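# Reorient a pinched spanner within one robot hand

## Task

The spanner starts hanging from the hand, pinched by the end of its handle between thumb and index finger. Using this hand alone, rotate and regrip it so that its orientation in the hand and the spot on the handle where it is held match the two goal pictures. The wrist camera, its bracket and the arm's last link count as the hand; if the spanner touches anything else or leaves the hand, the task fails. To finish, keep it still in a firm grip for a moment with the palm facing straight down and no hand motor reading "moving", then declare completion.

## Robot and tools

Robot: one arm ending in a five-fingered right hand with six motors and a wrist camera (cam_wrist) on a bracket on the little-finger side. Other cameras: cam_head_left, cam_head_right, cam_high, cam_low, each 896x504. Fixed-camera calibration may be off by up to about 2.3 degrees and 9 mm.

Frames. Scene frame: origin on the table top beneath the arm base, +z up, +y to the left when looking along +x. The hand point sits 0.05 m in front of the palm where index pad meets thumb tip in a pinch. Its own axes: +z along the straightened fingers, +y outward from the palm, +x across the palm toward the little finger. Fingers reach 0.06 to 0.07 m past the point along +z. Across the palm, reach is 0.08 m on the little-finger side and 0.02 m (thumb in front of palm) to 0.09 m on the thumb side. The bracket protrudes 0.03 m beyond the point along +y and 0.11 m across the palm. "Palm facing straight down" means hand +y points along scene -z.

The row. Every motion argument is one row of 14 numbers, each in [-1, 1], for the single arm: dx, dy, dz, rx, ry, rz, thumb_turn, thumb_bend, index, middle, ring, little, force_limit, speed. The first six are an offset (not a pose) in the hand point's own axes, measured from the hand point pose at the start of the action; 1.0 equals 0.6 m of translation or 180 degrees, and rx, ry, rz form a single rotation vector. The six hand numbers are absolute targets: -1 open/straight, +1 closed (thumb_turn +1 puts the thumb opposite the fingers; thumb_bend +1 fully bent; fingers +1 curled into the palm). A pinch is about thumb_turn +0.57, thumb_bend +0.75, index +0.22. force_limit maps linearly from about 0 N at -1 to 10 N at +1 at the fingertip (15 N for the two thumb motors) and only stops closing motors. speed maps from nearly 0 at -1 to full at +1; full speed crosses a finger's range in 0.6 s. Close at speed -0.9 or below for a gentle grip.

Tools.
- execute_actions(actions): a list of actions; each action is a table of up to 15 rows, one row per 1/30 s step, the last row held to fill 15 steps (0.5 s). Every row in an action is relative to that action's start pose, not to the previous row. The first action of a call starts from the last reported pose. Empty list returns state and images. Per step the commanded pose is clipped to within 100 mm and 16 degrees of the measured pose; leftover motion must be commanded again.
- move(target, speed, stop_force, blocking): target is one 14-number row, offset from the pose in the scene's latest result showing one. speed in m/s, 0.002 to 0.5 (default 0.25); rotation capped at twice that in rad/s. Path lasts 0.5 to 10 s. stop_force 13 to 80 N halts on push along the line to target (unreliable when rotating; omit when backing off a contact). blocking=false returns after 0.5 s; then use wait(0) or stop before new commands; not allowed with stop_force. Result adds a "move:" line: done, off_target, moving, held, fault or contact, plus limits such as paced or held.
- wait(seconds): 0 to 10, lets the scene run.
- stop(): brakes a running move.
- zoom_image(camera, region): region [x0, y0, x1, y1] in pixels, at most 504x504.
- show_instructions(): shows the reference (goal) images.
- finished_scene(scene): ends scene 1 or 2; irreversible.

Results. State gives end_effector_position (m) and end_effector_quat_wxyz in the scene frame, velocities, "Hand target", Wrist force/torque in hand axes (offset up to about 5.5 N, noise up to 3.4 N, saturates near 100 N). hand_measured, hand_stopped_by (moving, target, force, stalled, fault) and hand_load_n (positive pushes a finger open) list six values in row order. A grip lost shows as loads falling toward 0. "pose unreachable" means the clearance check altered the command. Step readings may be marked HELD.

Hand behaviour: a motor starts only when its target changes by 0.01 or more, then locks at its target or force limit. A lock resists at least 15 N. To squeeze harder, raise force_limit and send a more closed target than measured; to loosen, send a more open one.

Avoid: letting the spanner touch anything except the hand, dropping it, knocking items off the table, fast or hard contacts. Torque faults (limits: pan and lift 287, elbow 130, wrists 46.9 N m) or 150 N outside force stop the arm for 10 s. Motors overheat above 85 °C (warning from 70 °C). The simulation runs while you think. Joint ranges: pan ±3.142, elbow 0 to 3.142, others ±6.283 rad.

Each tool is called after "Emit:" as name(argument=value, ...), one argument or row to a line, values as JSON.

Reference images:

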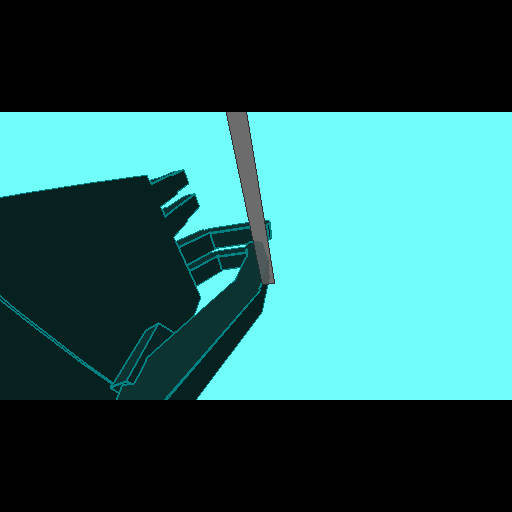

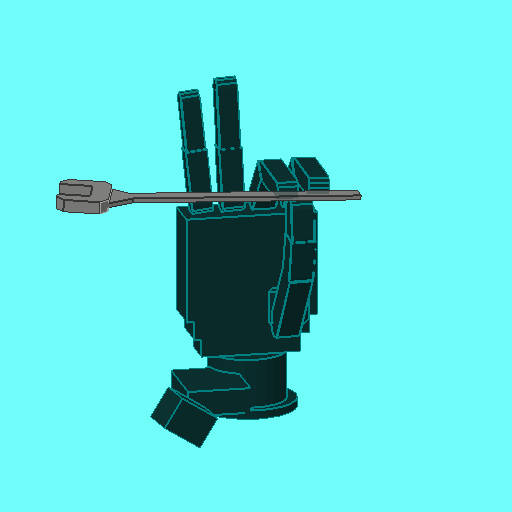

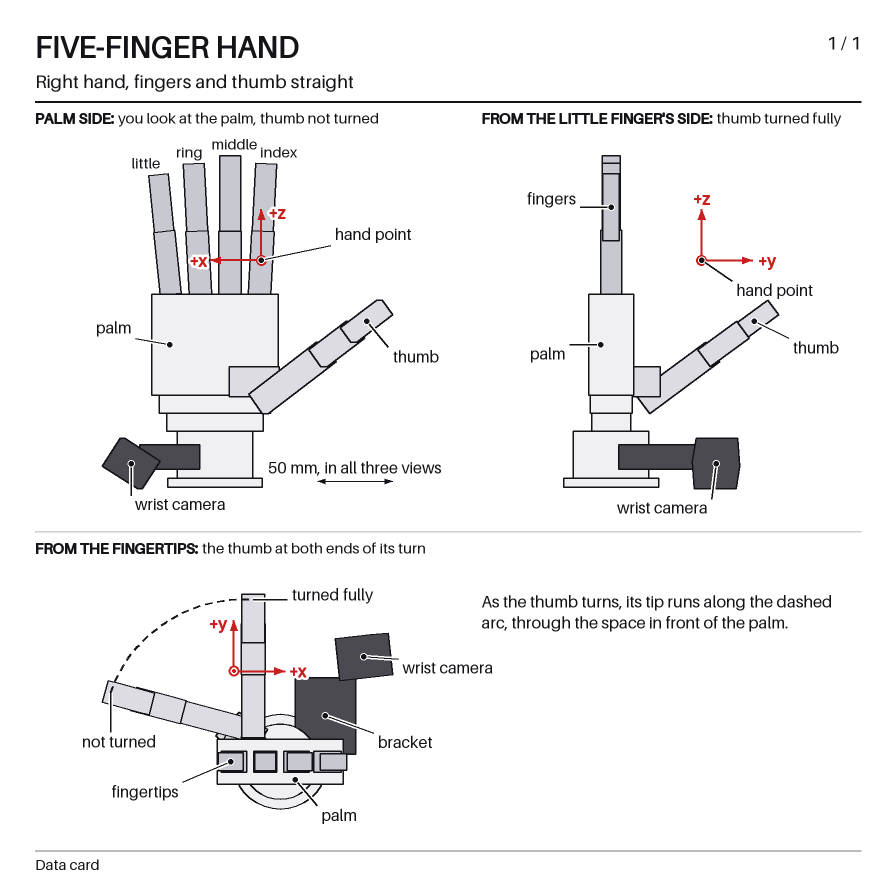

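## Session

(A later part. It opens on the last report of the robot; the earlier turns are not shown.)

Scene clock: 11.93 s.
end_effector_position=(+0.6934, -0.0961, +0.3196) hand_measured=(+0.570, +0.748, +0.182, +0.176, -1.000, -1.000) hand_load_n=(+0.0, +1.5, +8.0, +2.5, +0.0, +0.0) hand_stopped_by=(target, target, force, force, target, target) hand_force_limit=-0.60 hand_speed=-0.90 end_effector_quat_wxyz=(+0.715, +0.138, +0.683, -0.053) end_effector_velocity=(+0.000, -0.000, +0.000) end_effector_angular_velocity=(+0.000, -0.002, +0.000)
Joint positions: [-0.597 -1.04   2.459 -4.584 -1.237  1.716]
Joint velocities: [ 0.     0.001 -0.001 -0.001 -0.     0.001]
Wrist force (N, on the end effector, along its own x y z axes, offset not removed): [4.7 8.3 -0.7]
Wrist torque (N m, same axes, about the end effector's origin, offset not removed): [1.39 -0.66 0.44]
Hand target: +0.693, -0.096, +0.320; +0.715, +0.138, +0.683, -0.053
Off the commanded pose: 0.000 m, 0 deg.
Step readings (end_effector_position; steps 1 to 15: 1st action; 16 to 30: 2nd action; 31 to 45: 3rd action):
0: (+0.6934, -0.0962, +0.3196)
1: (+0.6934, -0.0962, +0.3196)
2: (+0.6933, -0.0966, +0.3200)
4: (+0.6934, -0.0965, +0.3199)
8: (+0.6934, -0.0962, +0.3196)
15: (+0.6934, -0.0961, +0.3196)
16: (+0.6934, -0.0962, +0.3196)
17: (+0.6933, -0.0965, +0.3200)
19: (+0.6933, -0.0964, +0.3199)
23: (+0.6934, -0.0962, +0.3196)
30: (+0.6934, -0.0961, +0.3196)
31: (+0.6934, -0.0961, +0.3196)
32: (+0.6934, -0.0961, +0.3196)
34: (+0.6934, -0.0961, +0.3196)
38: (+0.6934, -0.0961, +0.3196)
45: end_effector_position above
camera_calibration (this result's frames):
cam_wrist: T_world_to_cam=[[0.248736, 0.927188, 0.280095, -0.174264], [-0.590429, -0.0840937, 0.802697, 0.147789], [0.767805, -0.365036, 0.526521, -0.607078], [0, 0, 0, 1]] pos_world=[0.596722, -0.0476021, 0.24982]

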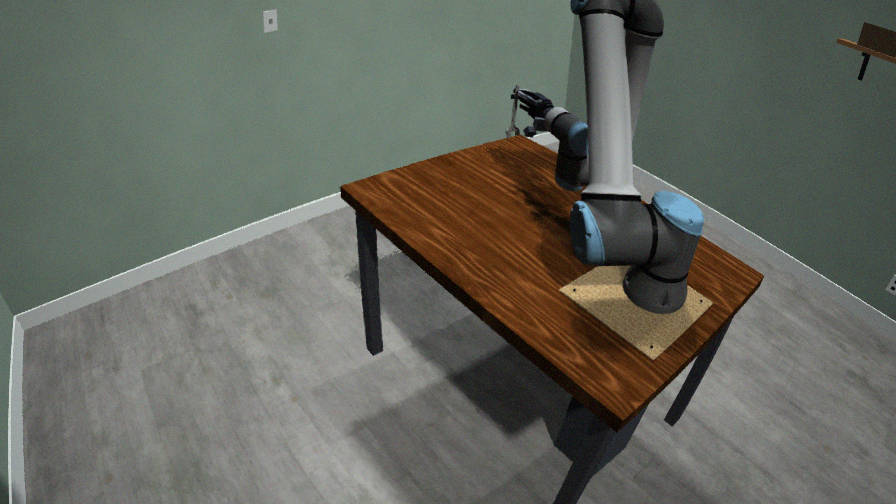

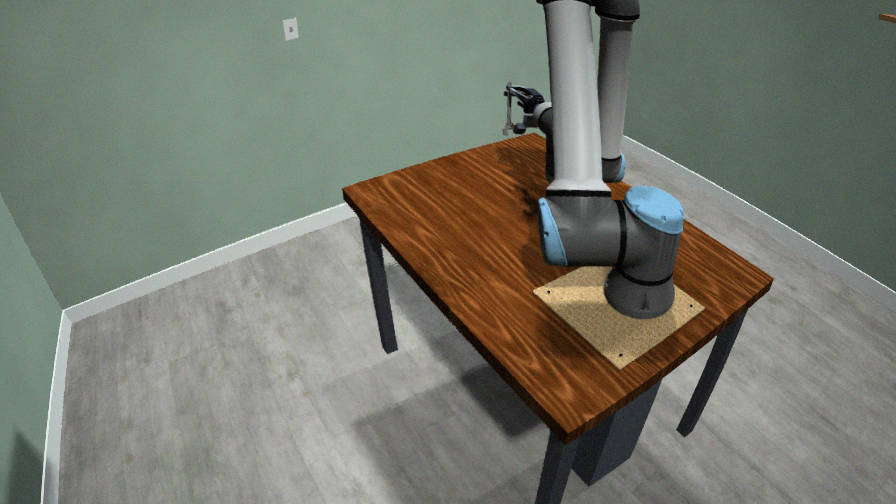

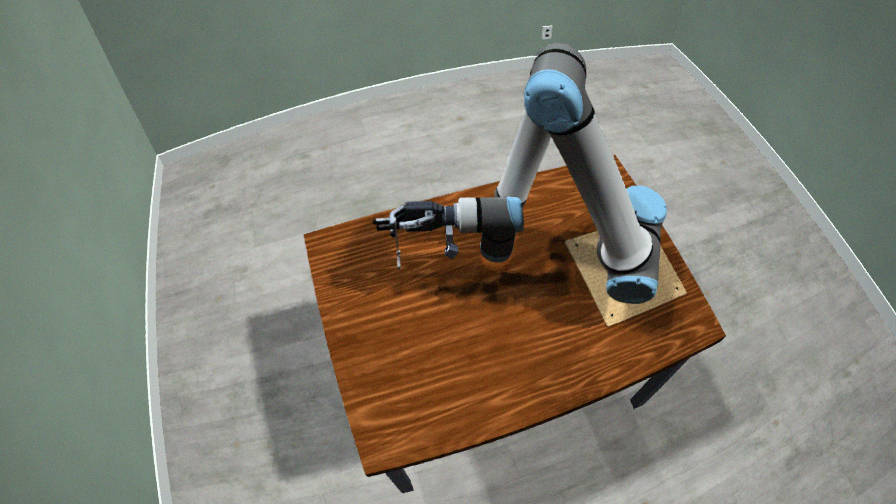

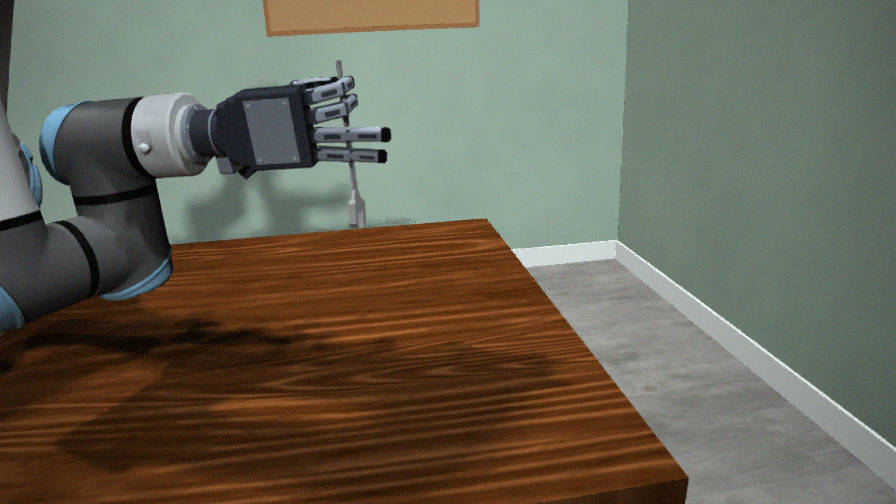

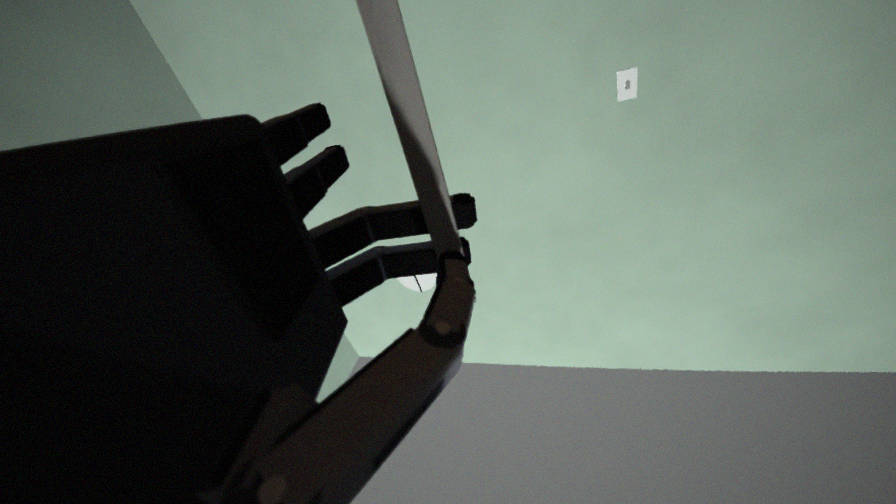

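Emit:
execute_actions(
  actions=[
    [[0,0,0,0,0,0,0.66,0.75,0.184,0.2,-1,-1,0.8,-0.9]],
    [[0,0,0,0,0,0,0.66,0.75,0.184,0.2,-1,-1,0.8,-0.9]],
  ],
)

Emit:
zoom_image(
  camera="cam_low",
  region=[220,30,460,240],
)

Scene clock: 13.43 s.
end_effector_position=(+0.6934, -0.0961, +0.3196) hand_measured=(+0.660, +0.748, +0.182, +0.176, -1.000, -1.000) hand_load_n=(+4.0, +3.0, +7.5, +3.5, +0.0, +0.0) hand_stopped_by=(target, target, force, force, target, target) hand_force_limit=0.80 hand_speed=-0.90 end_effector_quat_wxyz=(+0.715, +0.138, +0.683, -0.053) end_effector_velocity=(+0.001, +0.000, +0.002) end_effector_angular_velocity=(-0.003, -0.003, +0.000)
Joint positions: [-0.597 -1.04   2.459 -4.584 -1.237  1.716]
Joint velocities: [ 0.001 -0.002 -0.002 -0.    -0.    -0.   ]
Wrist force (N, on the end effector, along its own x y z axes, offset not removed): [2.7 1.1 -1.9]
Wrist torque (N m, same axes, about the end effector's origin, offset not removed): [0.42 -0.26 -0.01]
Hand target: +0.693, -0.096, +0.320; +0.715, +0.138, +0.683, -0.053
Off the commanded pose: 0.000 m, 0 deg.
Step readings (end_effector_position; steps 1 to 15: 1st action; 16 to 30: 2nd action):
0: (+0.6934, -0.0961, +0.3196)
1: (+0.6934, -0.0961, +0.3196)
2: (+0.6934, -0.0961, +0.3196)
4: (+0.6934, -0.0961, +0.3196)
8: (+0.6934, -0.0961, +0.3196)
15: (+0.6934, -0.0961, +0.3196)
16: (+0.6934, -0.0961, +0.3196)
17: (+0.6934, -0.0961, +0.3196)
19: (+0.6934, -0.0961, +0.3196)
23: (+0.6934, -0.0961, +0.3196)
30: end_effector_position above
camera_calibration (this result's frames):
cam_wrist: T_world_to_cam=[[0.248714, 0.927177, 0.280151, -0.174273], [-0.590486, -0.0841282, 0.802651, 0.147821], [0.767768, -0.365056, 0.526561, -0.607069], [0, 0, 0, 1]] pos_world=[0.596718, -0.0475965, 0.249833]

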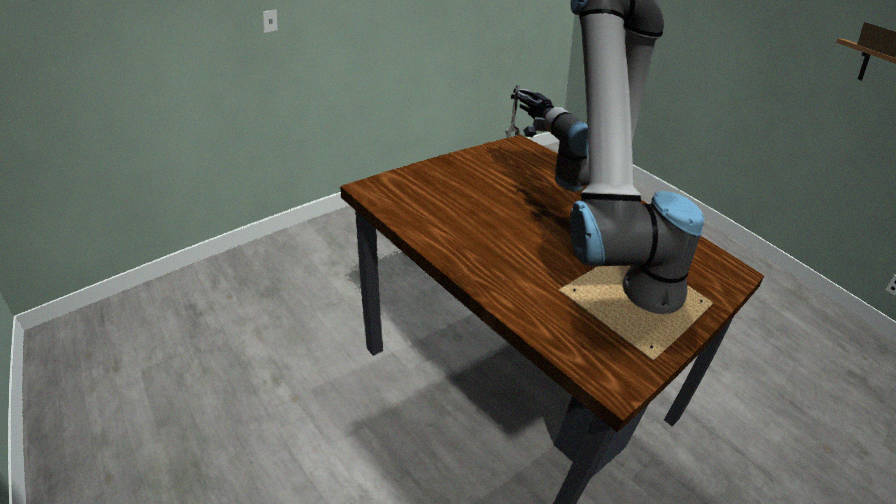

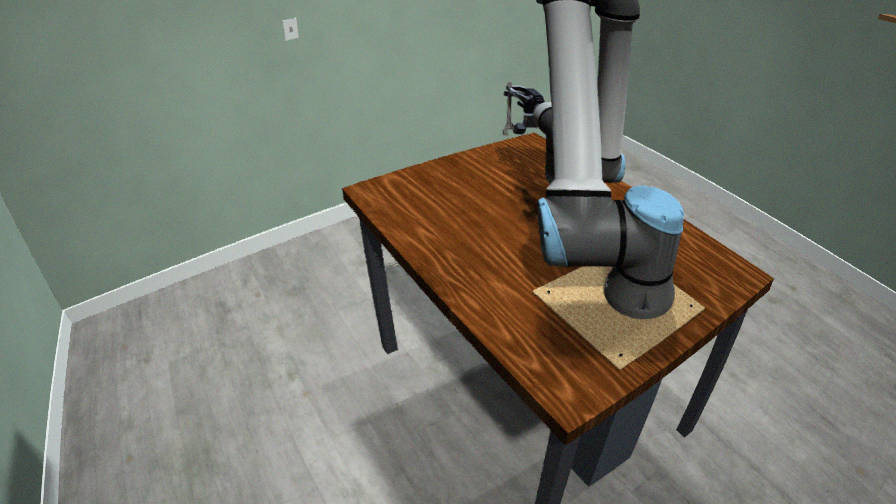

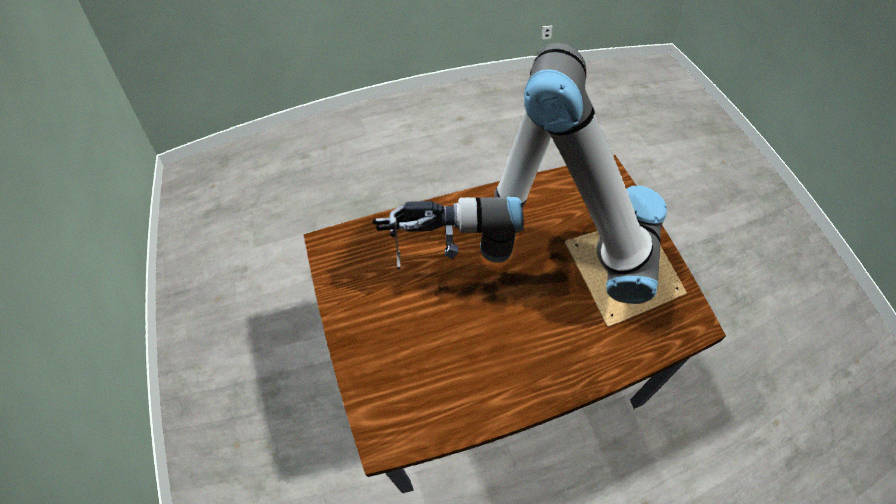

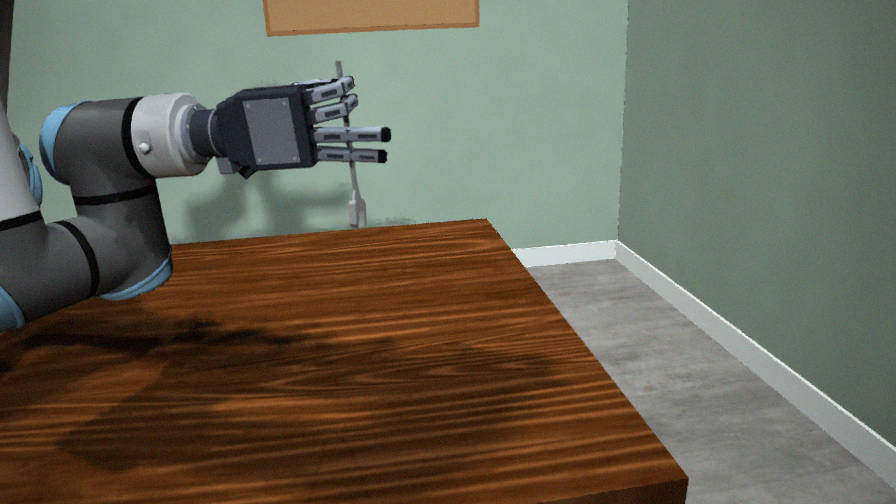

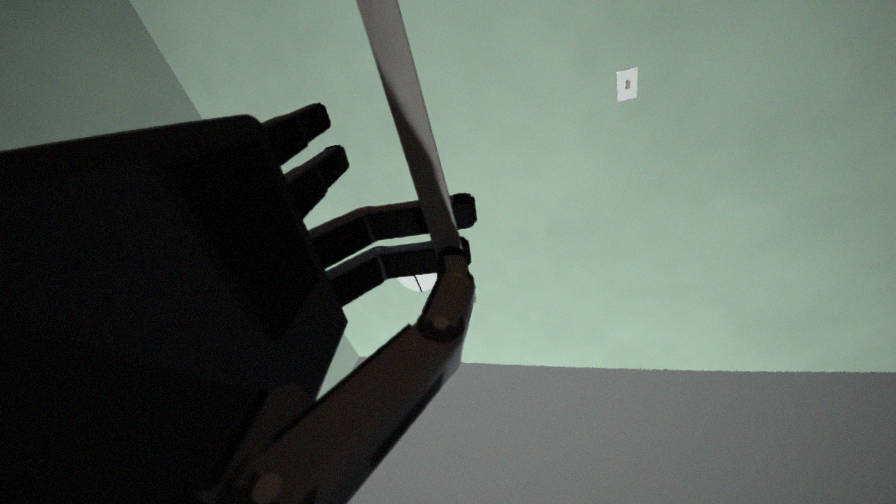

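Region (220, 30, 460, 240) of cam_low's 896x504 image, scaled by 2.100, with more detail than that image has; it fills the top 441 rows of this view, and the rest is white.

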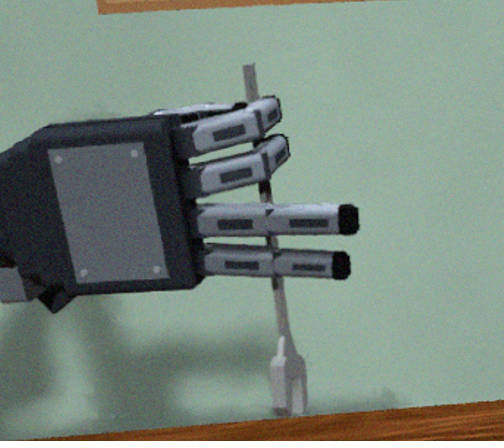

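Emit:
execute_actions(
  actions=[
    [[0,0,0,0,0,0,0.84,0.75,0.184,0.2,-1,-1,0.8,-0.9]],
    [[0,0,0,0,0,0,0.84,0.75,0.184,0.2,-1,-1,0.8,-0.9]],
    [[0,0,0,0,0,0,0.84,0.75,0.184,0.2,-1,-1,0.8,-0.9]],
  ],
)

Emit:
move(
  target=[0,0,0,0,0,-0.2,0.84,0.75,0.184,0.2,-1,-1,0.8,-0.9],
  speed=0.2,
)

Scene clock: 15.50 s.
end_effector_position=(+0.6934, -0.0961, +0.3196) hand_measured=(+0.840, +0.748, +0.182, +0.176, -1.000, -1.000) hand_load_n=(+4.0, +3.5, +6.0, +4.0, +0.0, +0.0) hand_stopped_by=(target, target, force, force, target, target) hand_force_limit=0.80 hand_speed=-0.90 end_effector_quat_wxyz=(+0.715, +0.138, +0.683, -0.053) end_effector_velocity=(-0.000, -0.001, +0.000) end_effector_angular_velocity=(-0.001, -0.001, -0.002)
Joint positions: [-0.597 -1.04   2.459 -4.584 -1.237  1.716]
Joint velocities: [-0.002 -0.001  0.    -0.001  0.    -0.001]
Wrist force (N, on the end effector, along its own x y z axes, offset not removed): [1.2 3.6 2.2]
Wrist torque (N m, same axes, about the end effector's origin, offset not removed): [0.52 -0.12 -0.05]
Hand target: +0.693, -0.096, +0.320; +0.715, +0.138, +0.683, -0.053
Off the commanded pose: 0.000 m, 0 deg.
Step readings (end_effector_position; steps 1 to 15: 1st action; 16 to 30: 2nd action; 31 to 45: 3rd action):
0: (+0.6934, -0.0961, +0.3196)
1: (+0.6934, -0.0961, +0.3196)
2: (+0.6934, -0.0961, +0.3196)
4: (+0.6934, -0.0961, +0.3196)
8: (+0.6934, -0.0961, +0.3196)
15: (+0.6934, -0.0961, +0.3196)
16: (+0.6934, -0.0961, +0.3196)
17: (+0.6934, -0.0961, +0.3196)
19: (+0.6934, -0.0961, +0.3196)
23: (+0.6934, -0.0961, +0.3196)
30: (+0.6934, -0.0961, +0.3196)
31: (+0.6934, -0.0961, +0.3196)
32: (+0.6934, -0.0961, +0.3196)
34: (+0.6934, -0.0961, +0.3196)
38: (+0.6934, -0.0961, +0.3196)
45: end_effector_position above
camera_calibration (this result's frames):
cam_wrist: T_world_to_cam=[[0.248714, 0.927177, 0.280151, -0.174273], [-0.590486, -0.0841282, 0.802651, 0.147821], [0.767768, -0.365056, 0.526561, -0.607069], [0, 0, 0, 1]] pos_world=[0.596718, -0.0475965, 0.249833]

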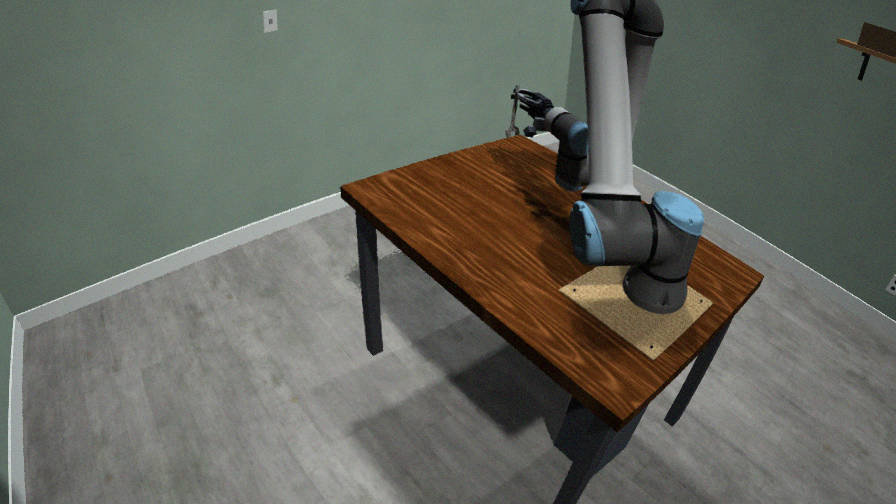

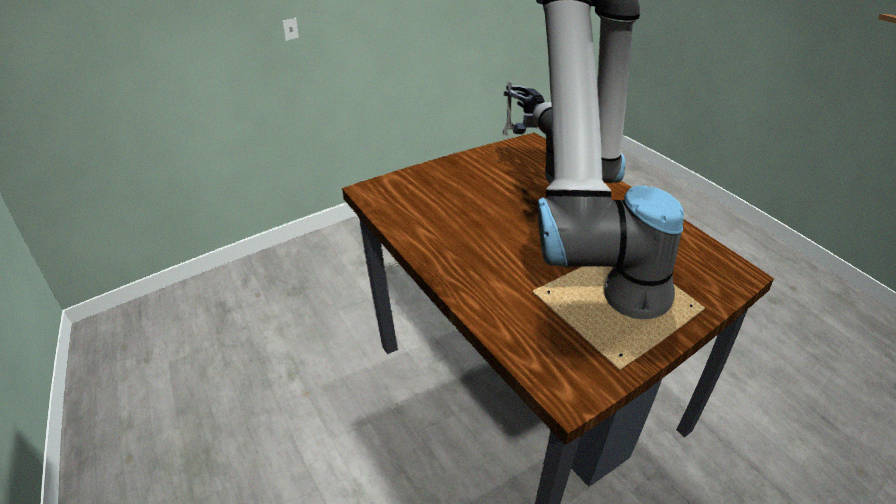

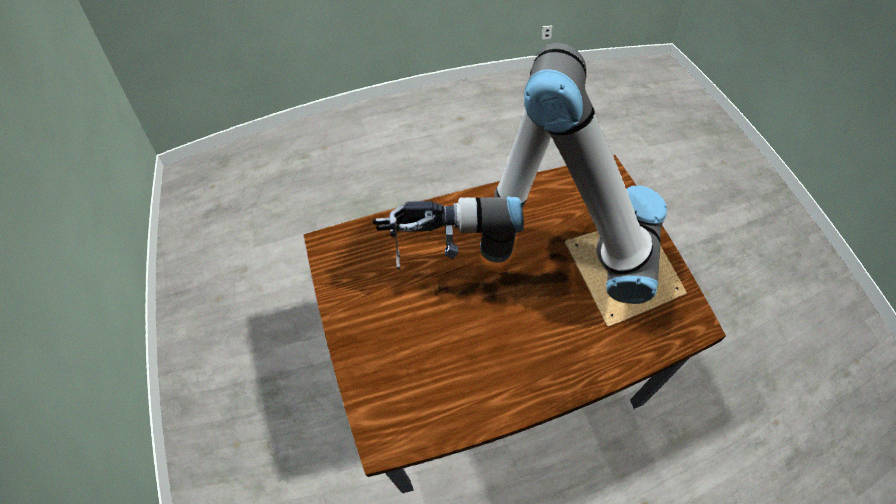

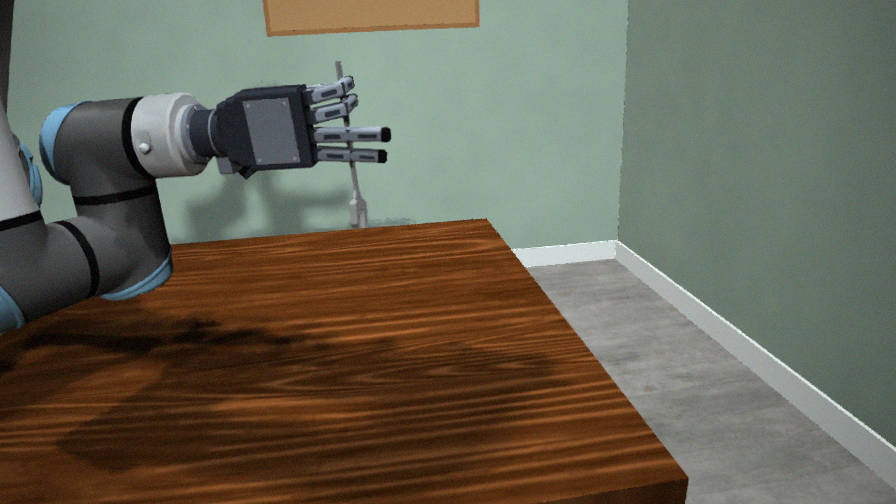

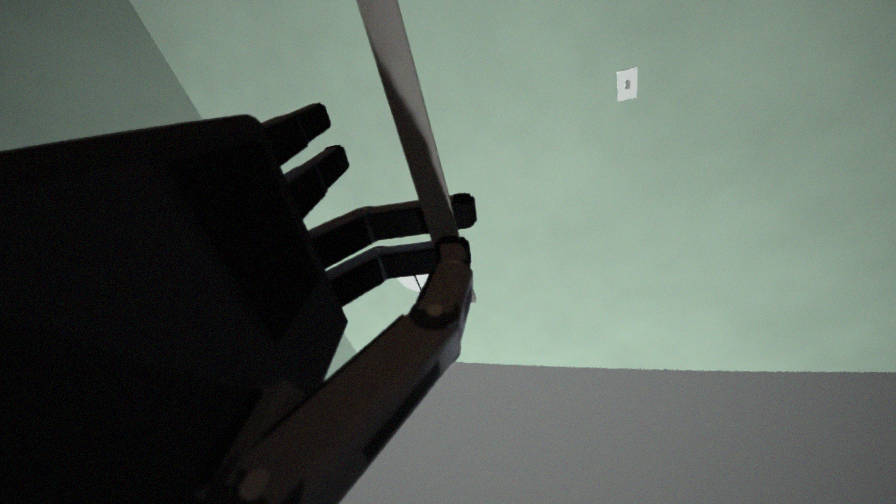

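Scene clock: 17.53 s.
end_effector_position=(+0.6933, -0.0961, +0.3196) hand_measured=(+0.840, +0.748, +0.182, +0.176, -1.000, -1.000) hand_load_n=(+4.0, +3.5, +6.5, +4.0, +0.0, +0.0) hand_stopped_by=(target, target, force, force, target, target) hand_force_limit=0.80 hand_speed=-0.90 end_effector_quat_wxyz=(+0.664, -0.080, +0.692, -0.271) end_effector_velocity=(-0.000, +0.000, +0.000) end_effector_angular_velocity=(-0.010, +0.002, -0.001)
Joint positions: [-0.627 -1.142  2.465 -4.489 -1.207  1.089]
Joint velocities: [ 0.    -0.002  0.001  0.001 -0.001 -0.01 ]
Wrist force (N, on the end effector, along its own x y z axes, offset not removed): [3.9 -0.3 0.4]
Wrist torque (N m, same axes, about the end effector's origin, offset not removed): [-0.04 -0.68 0.07]
Hand target: +0.693, -0.096, +0.320; +0.664, -0.080, +0.692, -0.272
Off the commanded pose: 0.000 m, 0 deg.
move: done
camera_calibration (this result's frames):
cam_wrist: T_world_to_cam=[[0.26107, 0.904777, -0.336482, 0.0120772], [-0.448096, 0.422328, 0.78794, 0.102474], [0.855016, -0.0549311, 0.515684, -0.63421], [0, 0, 0, 1]] pos_world=[0.585025, -0.0890426, 0.250373]

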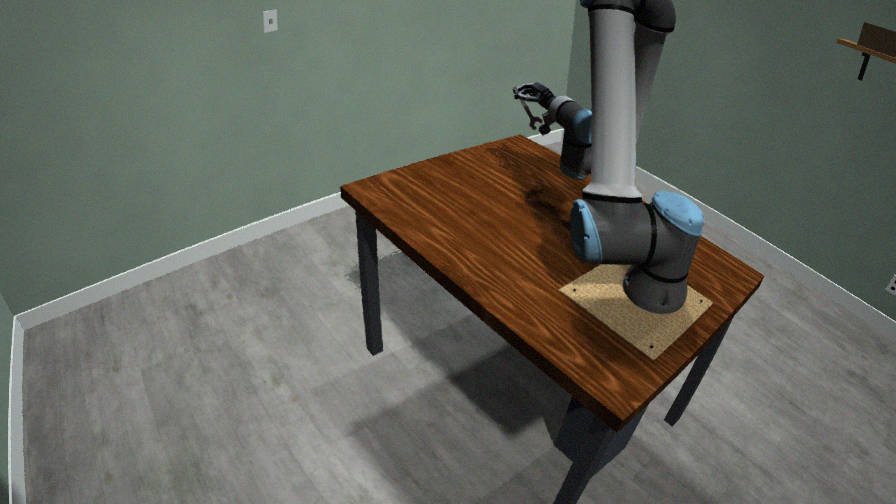

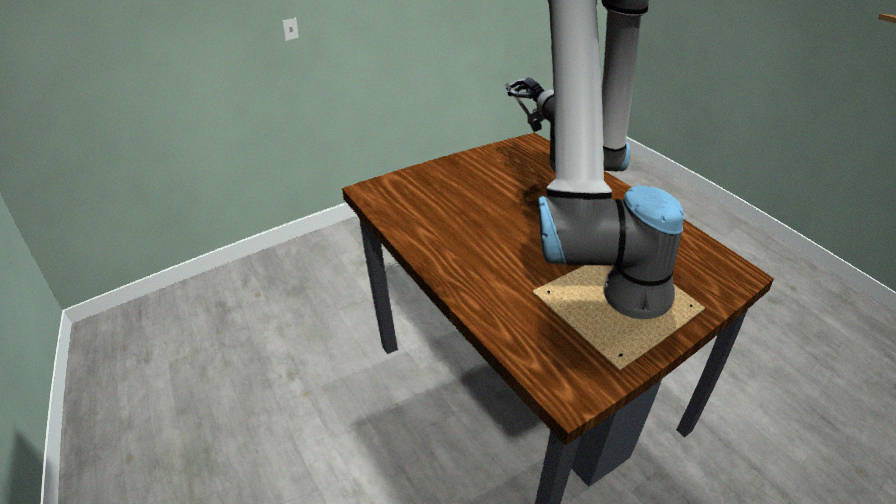

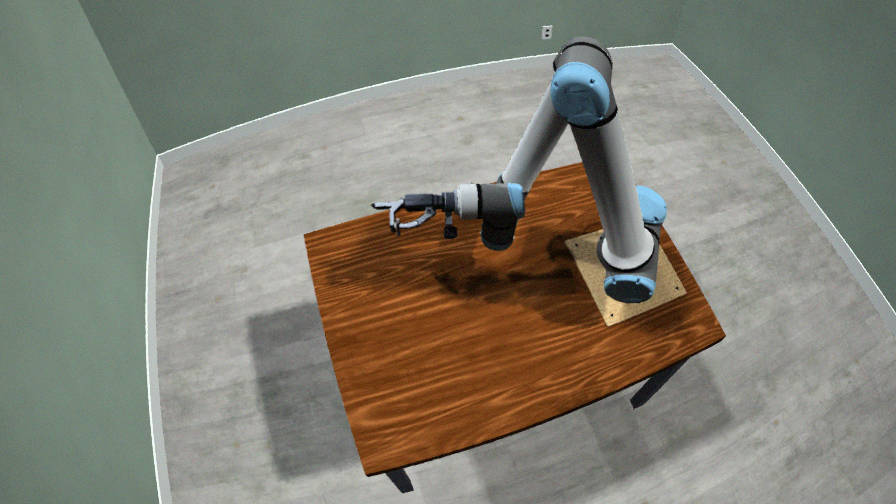

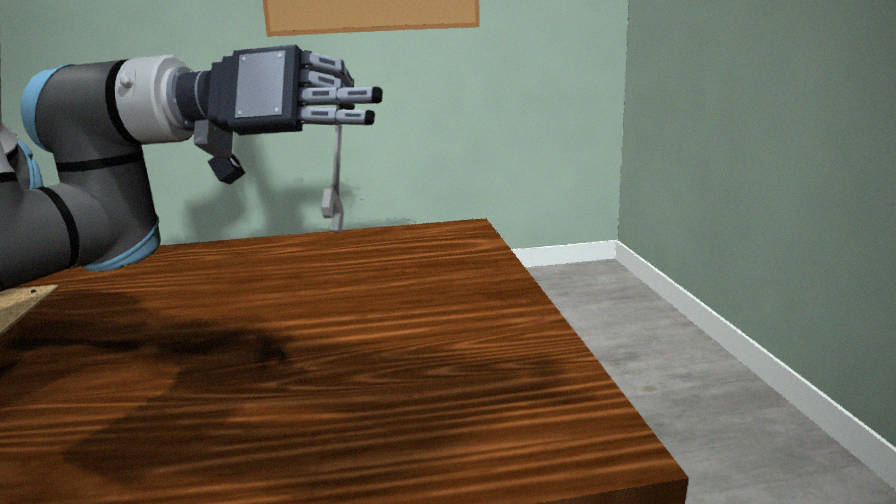

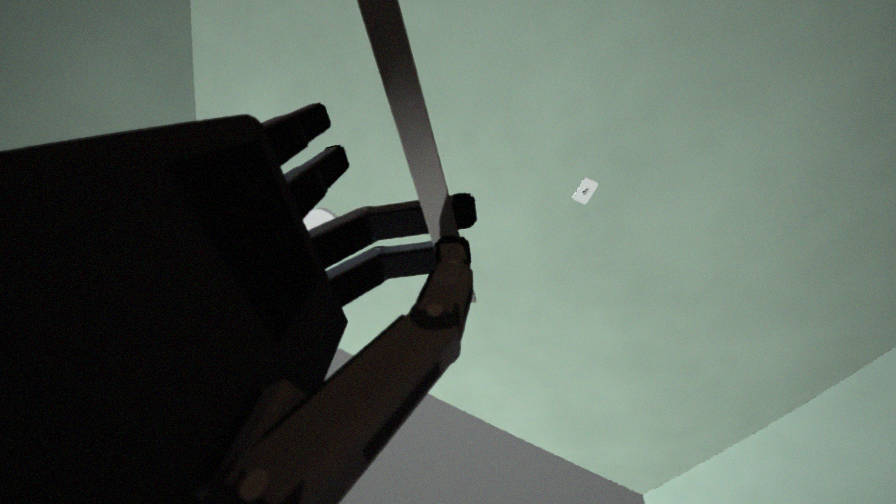

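Emit:
execute_actions(
  actions=[
    [[0,0,0,0,0,0,0.92,0.75,0.184,0.2,-1,-1,0.8,-0.9]],
    [[0,0,0,0,0,0,0.92,0.75,0.184,0.2,-1,-1,0.8,-0.9]],
  ],
)

Scene clock: 19.30 s.
end_effector_position=(+0.6933, -0.0960, +0.3196) hand_measured=(+0.920, +0.748, +0.182, +0.176, -1.000, -1.000) hand_load_n=(+3.5, +3.5, +5.5, +4.5, +0.0, +0.0) hand_stopped_by=(target, target, force, force, target, target) hand_force_limit=0.80 hand_speed=-0.90 end_effector_quat_wxyz=(+0.664, -0.080, +0.692, -0.271) end_effector_velocity=(-0.001, +0.000, -0.001) end_effector_angular_velocity=(+0.000, +0.001, +0.000)
Joint positions: [-0.627 -1.143  2.465 -4.489 -1.207  1.089]
Joint velocities: [-0.     0.001  0.001 -0.001  0.    -0.   ]
Wrist force (N, on the end effector, along its own x y z axes, offset not removed): [0.3 4.2 2.3]
Wrist torque (N m, same axes, about the end effector's origin, offset not removed): [0.48 0.06 -0.03]
Hand target: +0.693, -0.096, +0.320; +0.664, -0.080, +0.692, -0.271
Off the commanded pose: 0.000 m, 0 deg.
Step readings (end_effector_position; steps 1 to 15: 1st action; 16 to 30: 2nd action):
0: (+0.6934, -0.0960, +0.3196)
1: (+0.6934, -0.0960, +0.3196)
2: (+0.6934, -0.0960, +0.3196)
4: (+0.6934, -0.0960, +0.3196)
8: (+0.6933, -0.0960, +0.3196)
15: (+0.6933, -0.0960, +0.3196)
16: (+0.6933, -0.0960, +0.3196)
17: (+0.6933, -0.0960, +0.3196)
19: (+0.6933, -0.0960, +0.3196)
23: (+0.6933, -0.0960, +0.3196)
30: end_effector_position above
camera_calibration (this result's frames):
cam_wrist: T_world_to_cam=[[0.260965, 0.904788, -0.336535, 0.0120763], [-0.448211, 0.422326, 0.787876, 0.102473], [0.854988, -0.0547693, 0.515748, -0.634221], [0, 0, 0, 1]] pos_world=[0.585029, -0.0889393, 0.250426]

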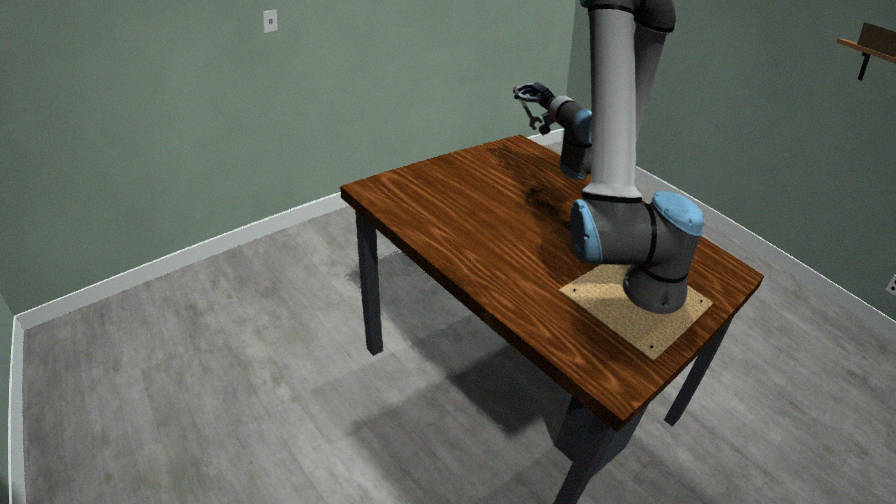

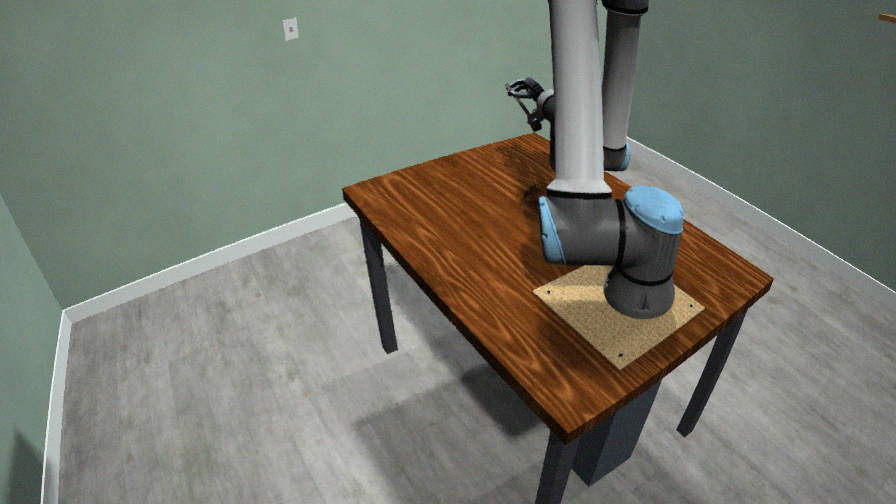

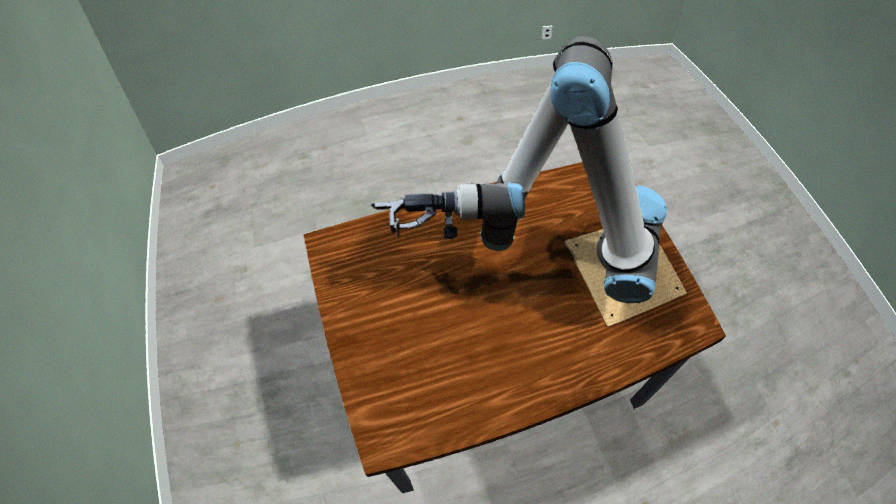

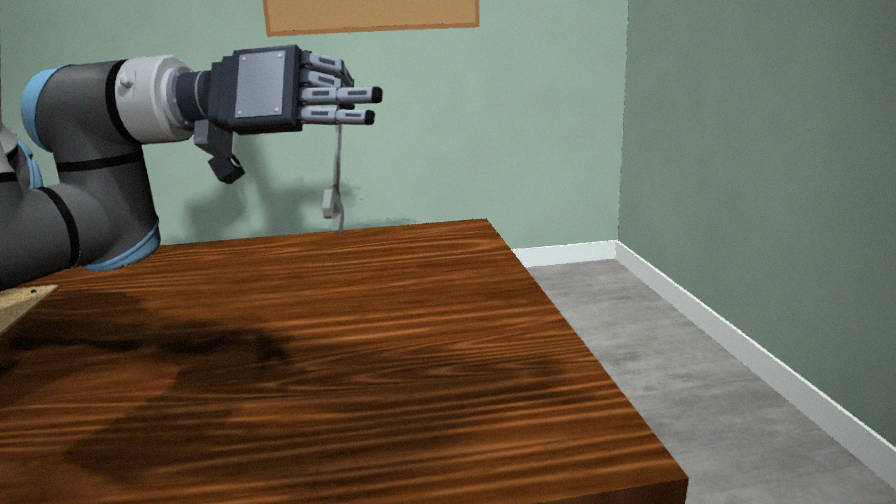

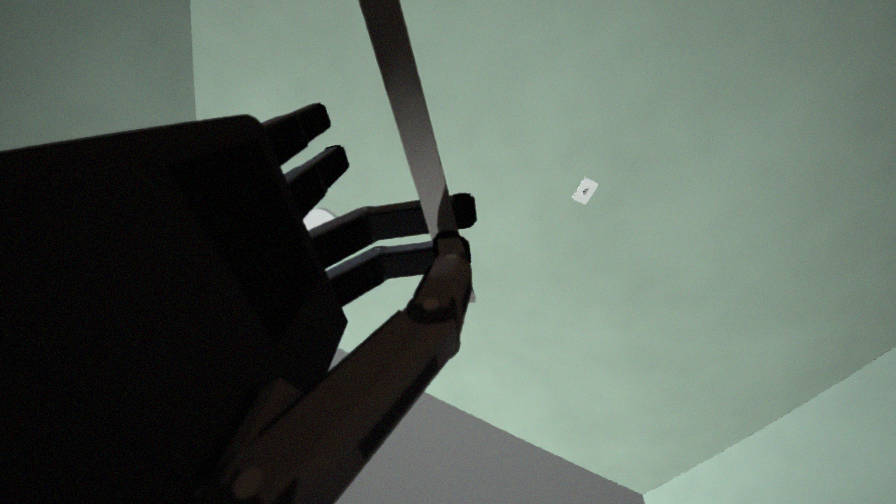

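Emit:
execute_actions(
  actions=[
    [[0,0,0,0,0,0,0.92,0.75,0.184,0.166,-1,-1,0.8,-0.9],[0,0,0,0,0,0,0.92,0.75,0.184,0.166,-1,-1,0.8,-0.9],[0,0,0,0,0,0,0.92,0.75,0.184,0.166,-1,-1,0.8,-0.9],[0,0,0,0,0,0,0.92,0.75,0.184,0.166,-1,-1,0.8,-0.9],[0,0,0,0,0,0,0.92,0.75,0.184,0.177,-1,-1,0.8,-0.9]],
  ],
)

Scene clock: 20.30 s.
end_effector_position=(+0.6933, -0.0960, +0.3196) hand_measured=(+0.920, +0.748, +0.182, +0.174, -1.000, -1.000) hand_load_n=(+2.5, +3.0, +5.5, +4.0, +0.0, +0.0) hand_stopped_by=(target, target, force, target, target, target) hand_force_limit=0.80 hand_speed=-0.90 end_effector_quat_wxyz=(+0.664, -0.080, +0.692, -0.271) end_effector_velocity=(+0.000, -0.002, -0.000) end_effector_angular_velocity=(+0.000, +0.001, -0.002)
Joint positions: [-0.627 -1.143  2.465 -4.489 -1.207  1.089]
Joint velocities: [-0.002 -0.    -0.     0.001 -0.    -0.   ]
Wrist force (N, on the end effector, along its own x y z axes, offset not removed): [3.1 1.1 2.0]
Wrist torque (N m, same axes, about the end effector's origin, offset not removed): [0.16 -0.38 0.07]
Hand target: +0.693, -0.096, +0.320; +0.664, -0.080, +0.692, -0.271
Off the commanded pose: 0.000 m, 0 deg.
Step readings (end_effector_position):
0: (+0.6933, -0.0960, +0.3196)
1: (+0.6933, -0.0960, +0.3196)
2: (+0.6933, -0.0960, +0.3196)
4: (+0.6933, -0.0960, +0.3196)
8: (+0.6933, -0.0960, +0.3196)
15: end_effector_position above
camera_calibration (this result's frames):
cam_wrist: T_world_to_cam=[[0.260965, 0.904788, -0.336535, 0.0120762], [-0.448211, 0.422326, 0.787876, 0.102473], [0.854988, -0.0547695, 0.515748, -0.634221], [0, 0, 0, 1]] pos_world=[0.585029, -0.0889394, 0.250426]

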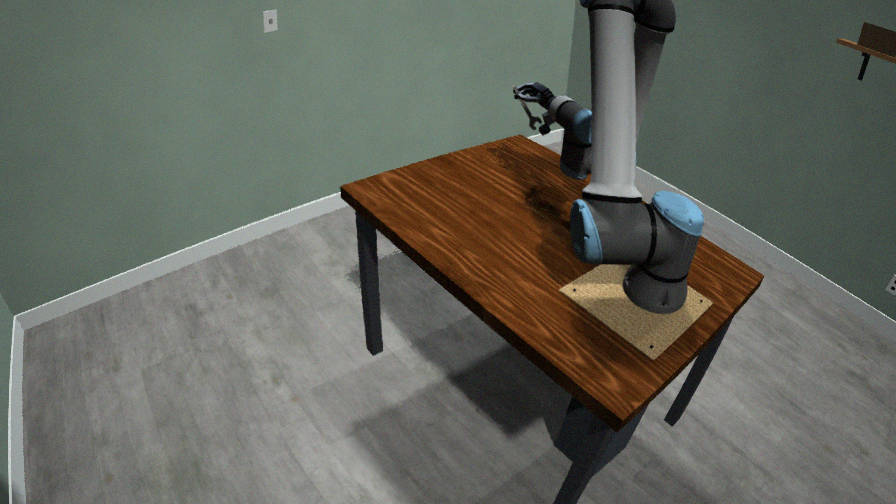

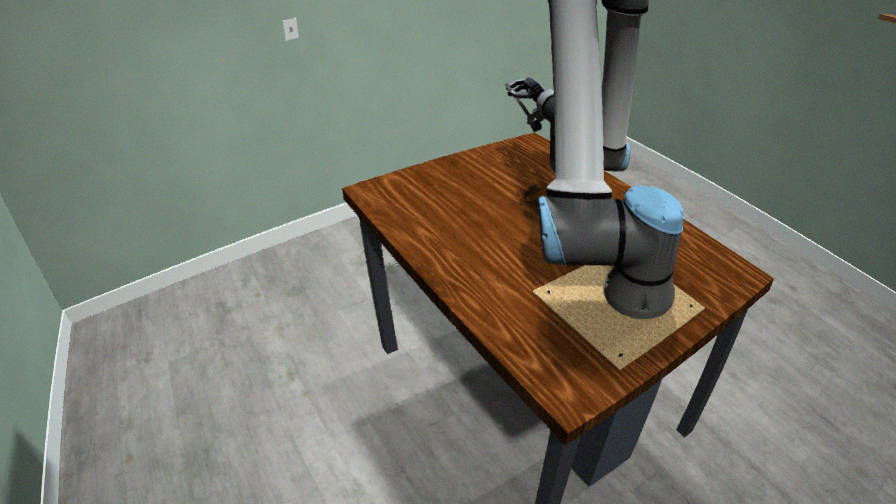

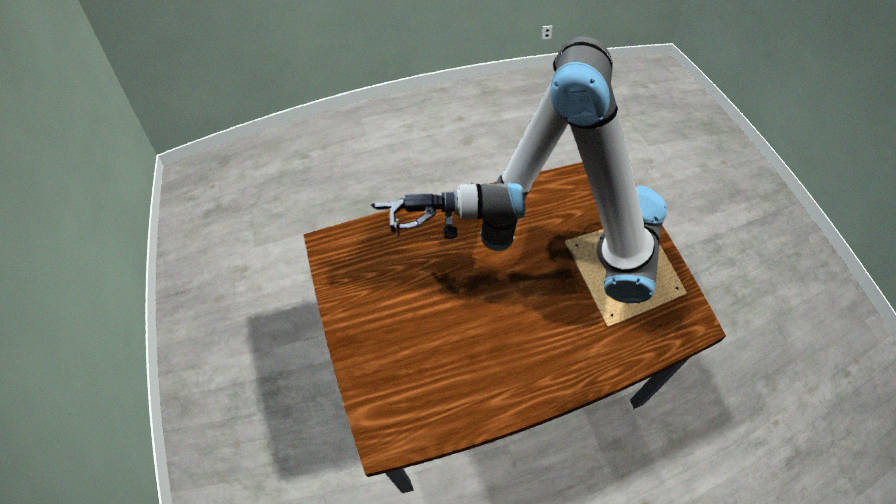

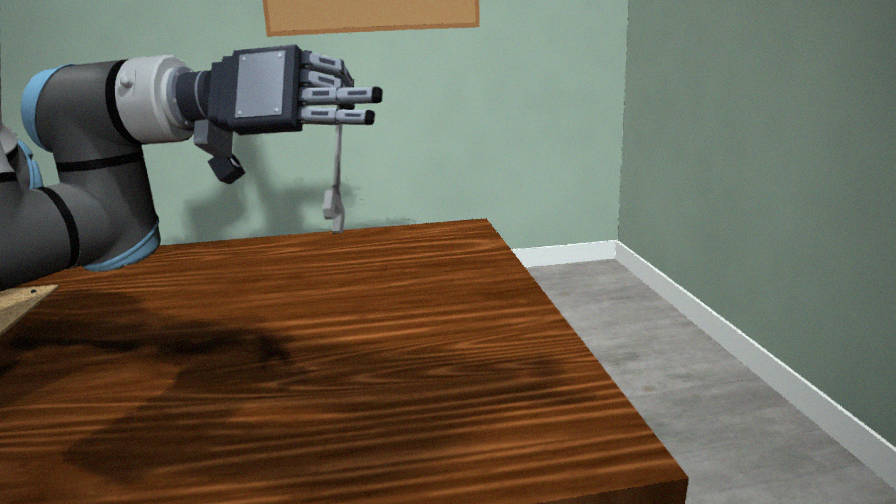

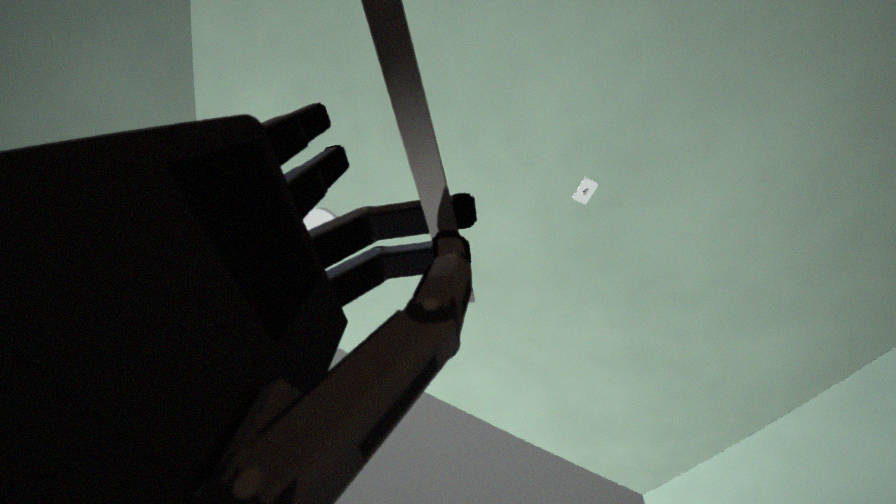

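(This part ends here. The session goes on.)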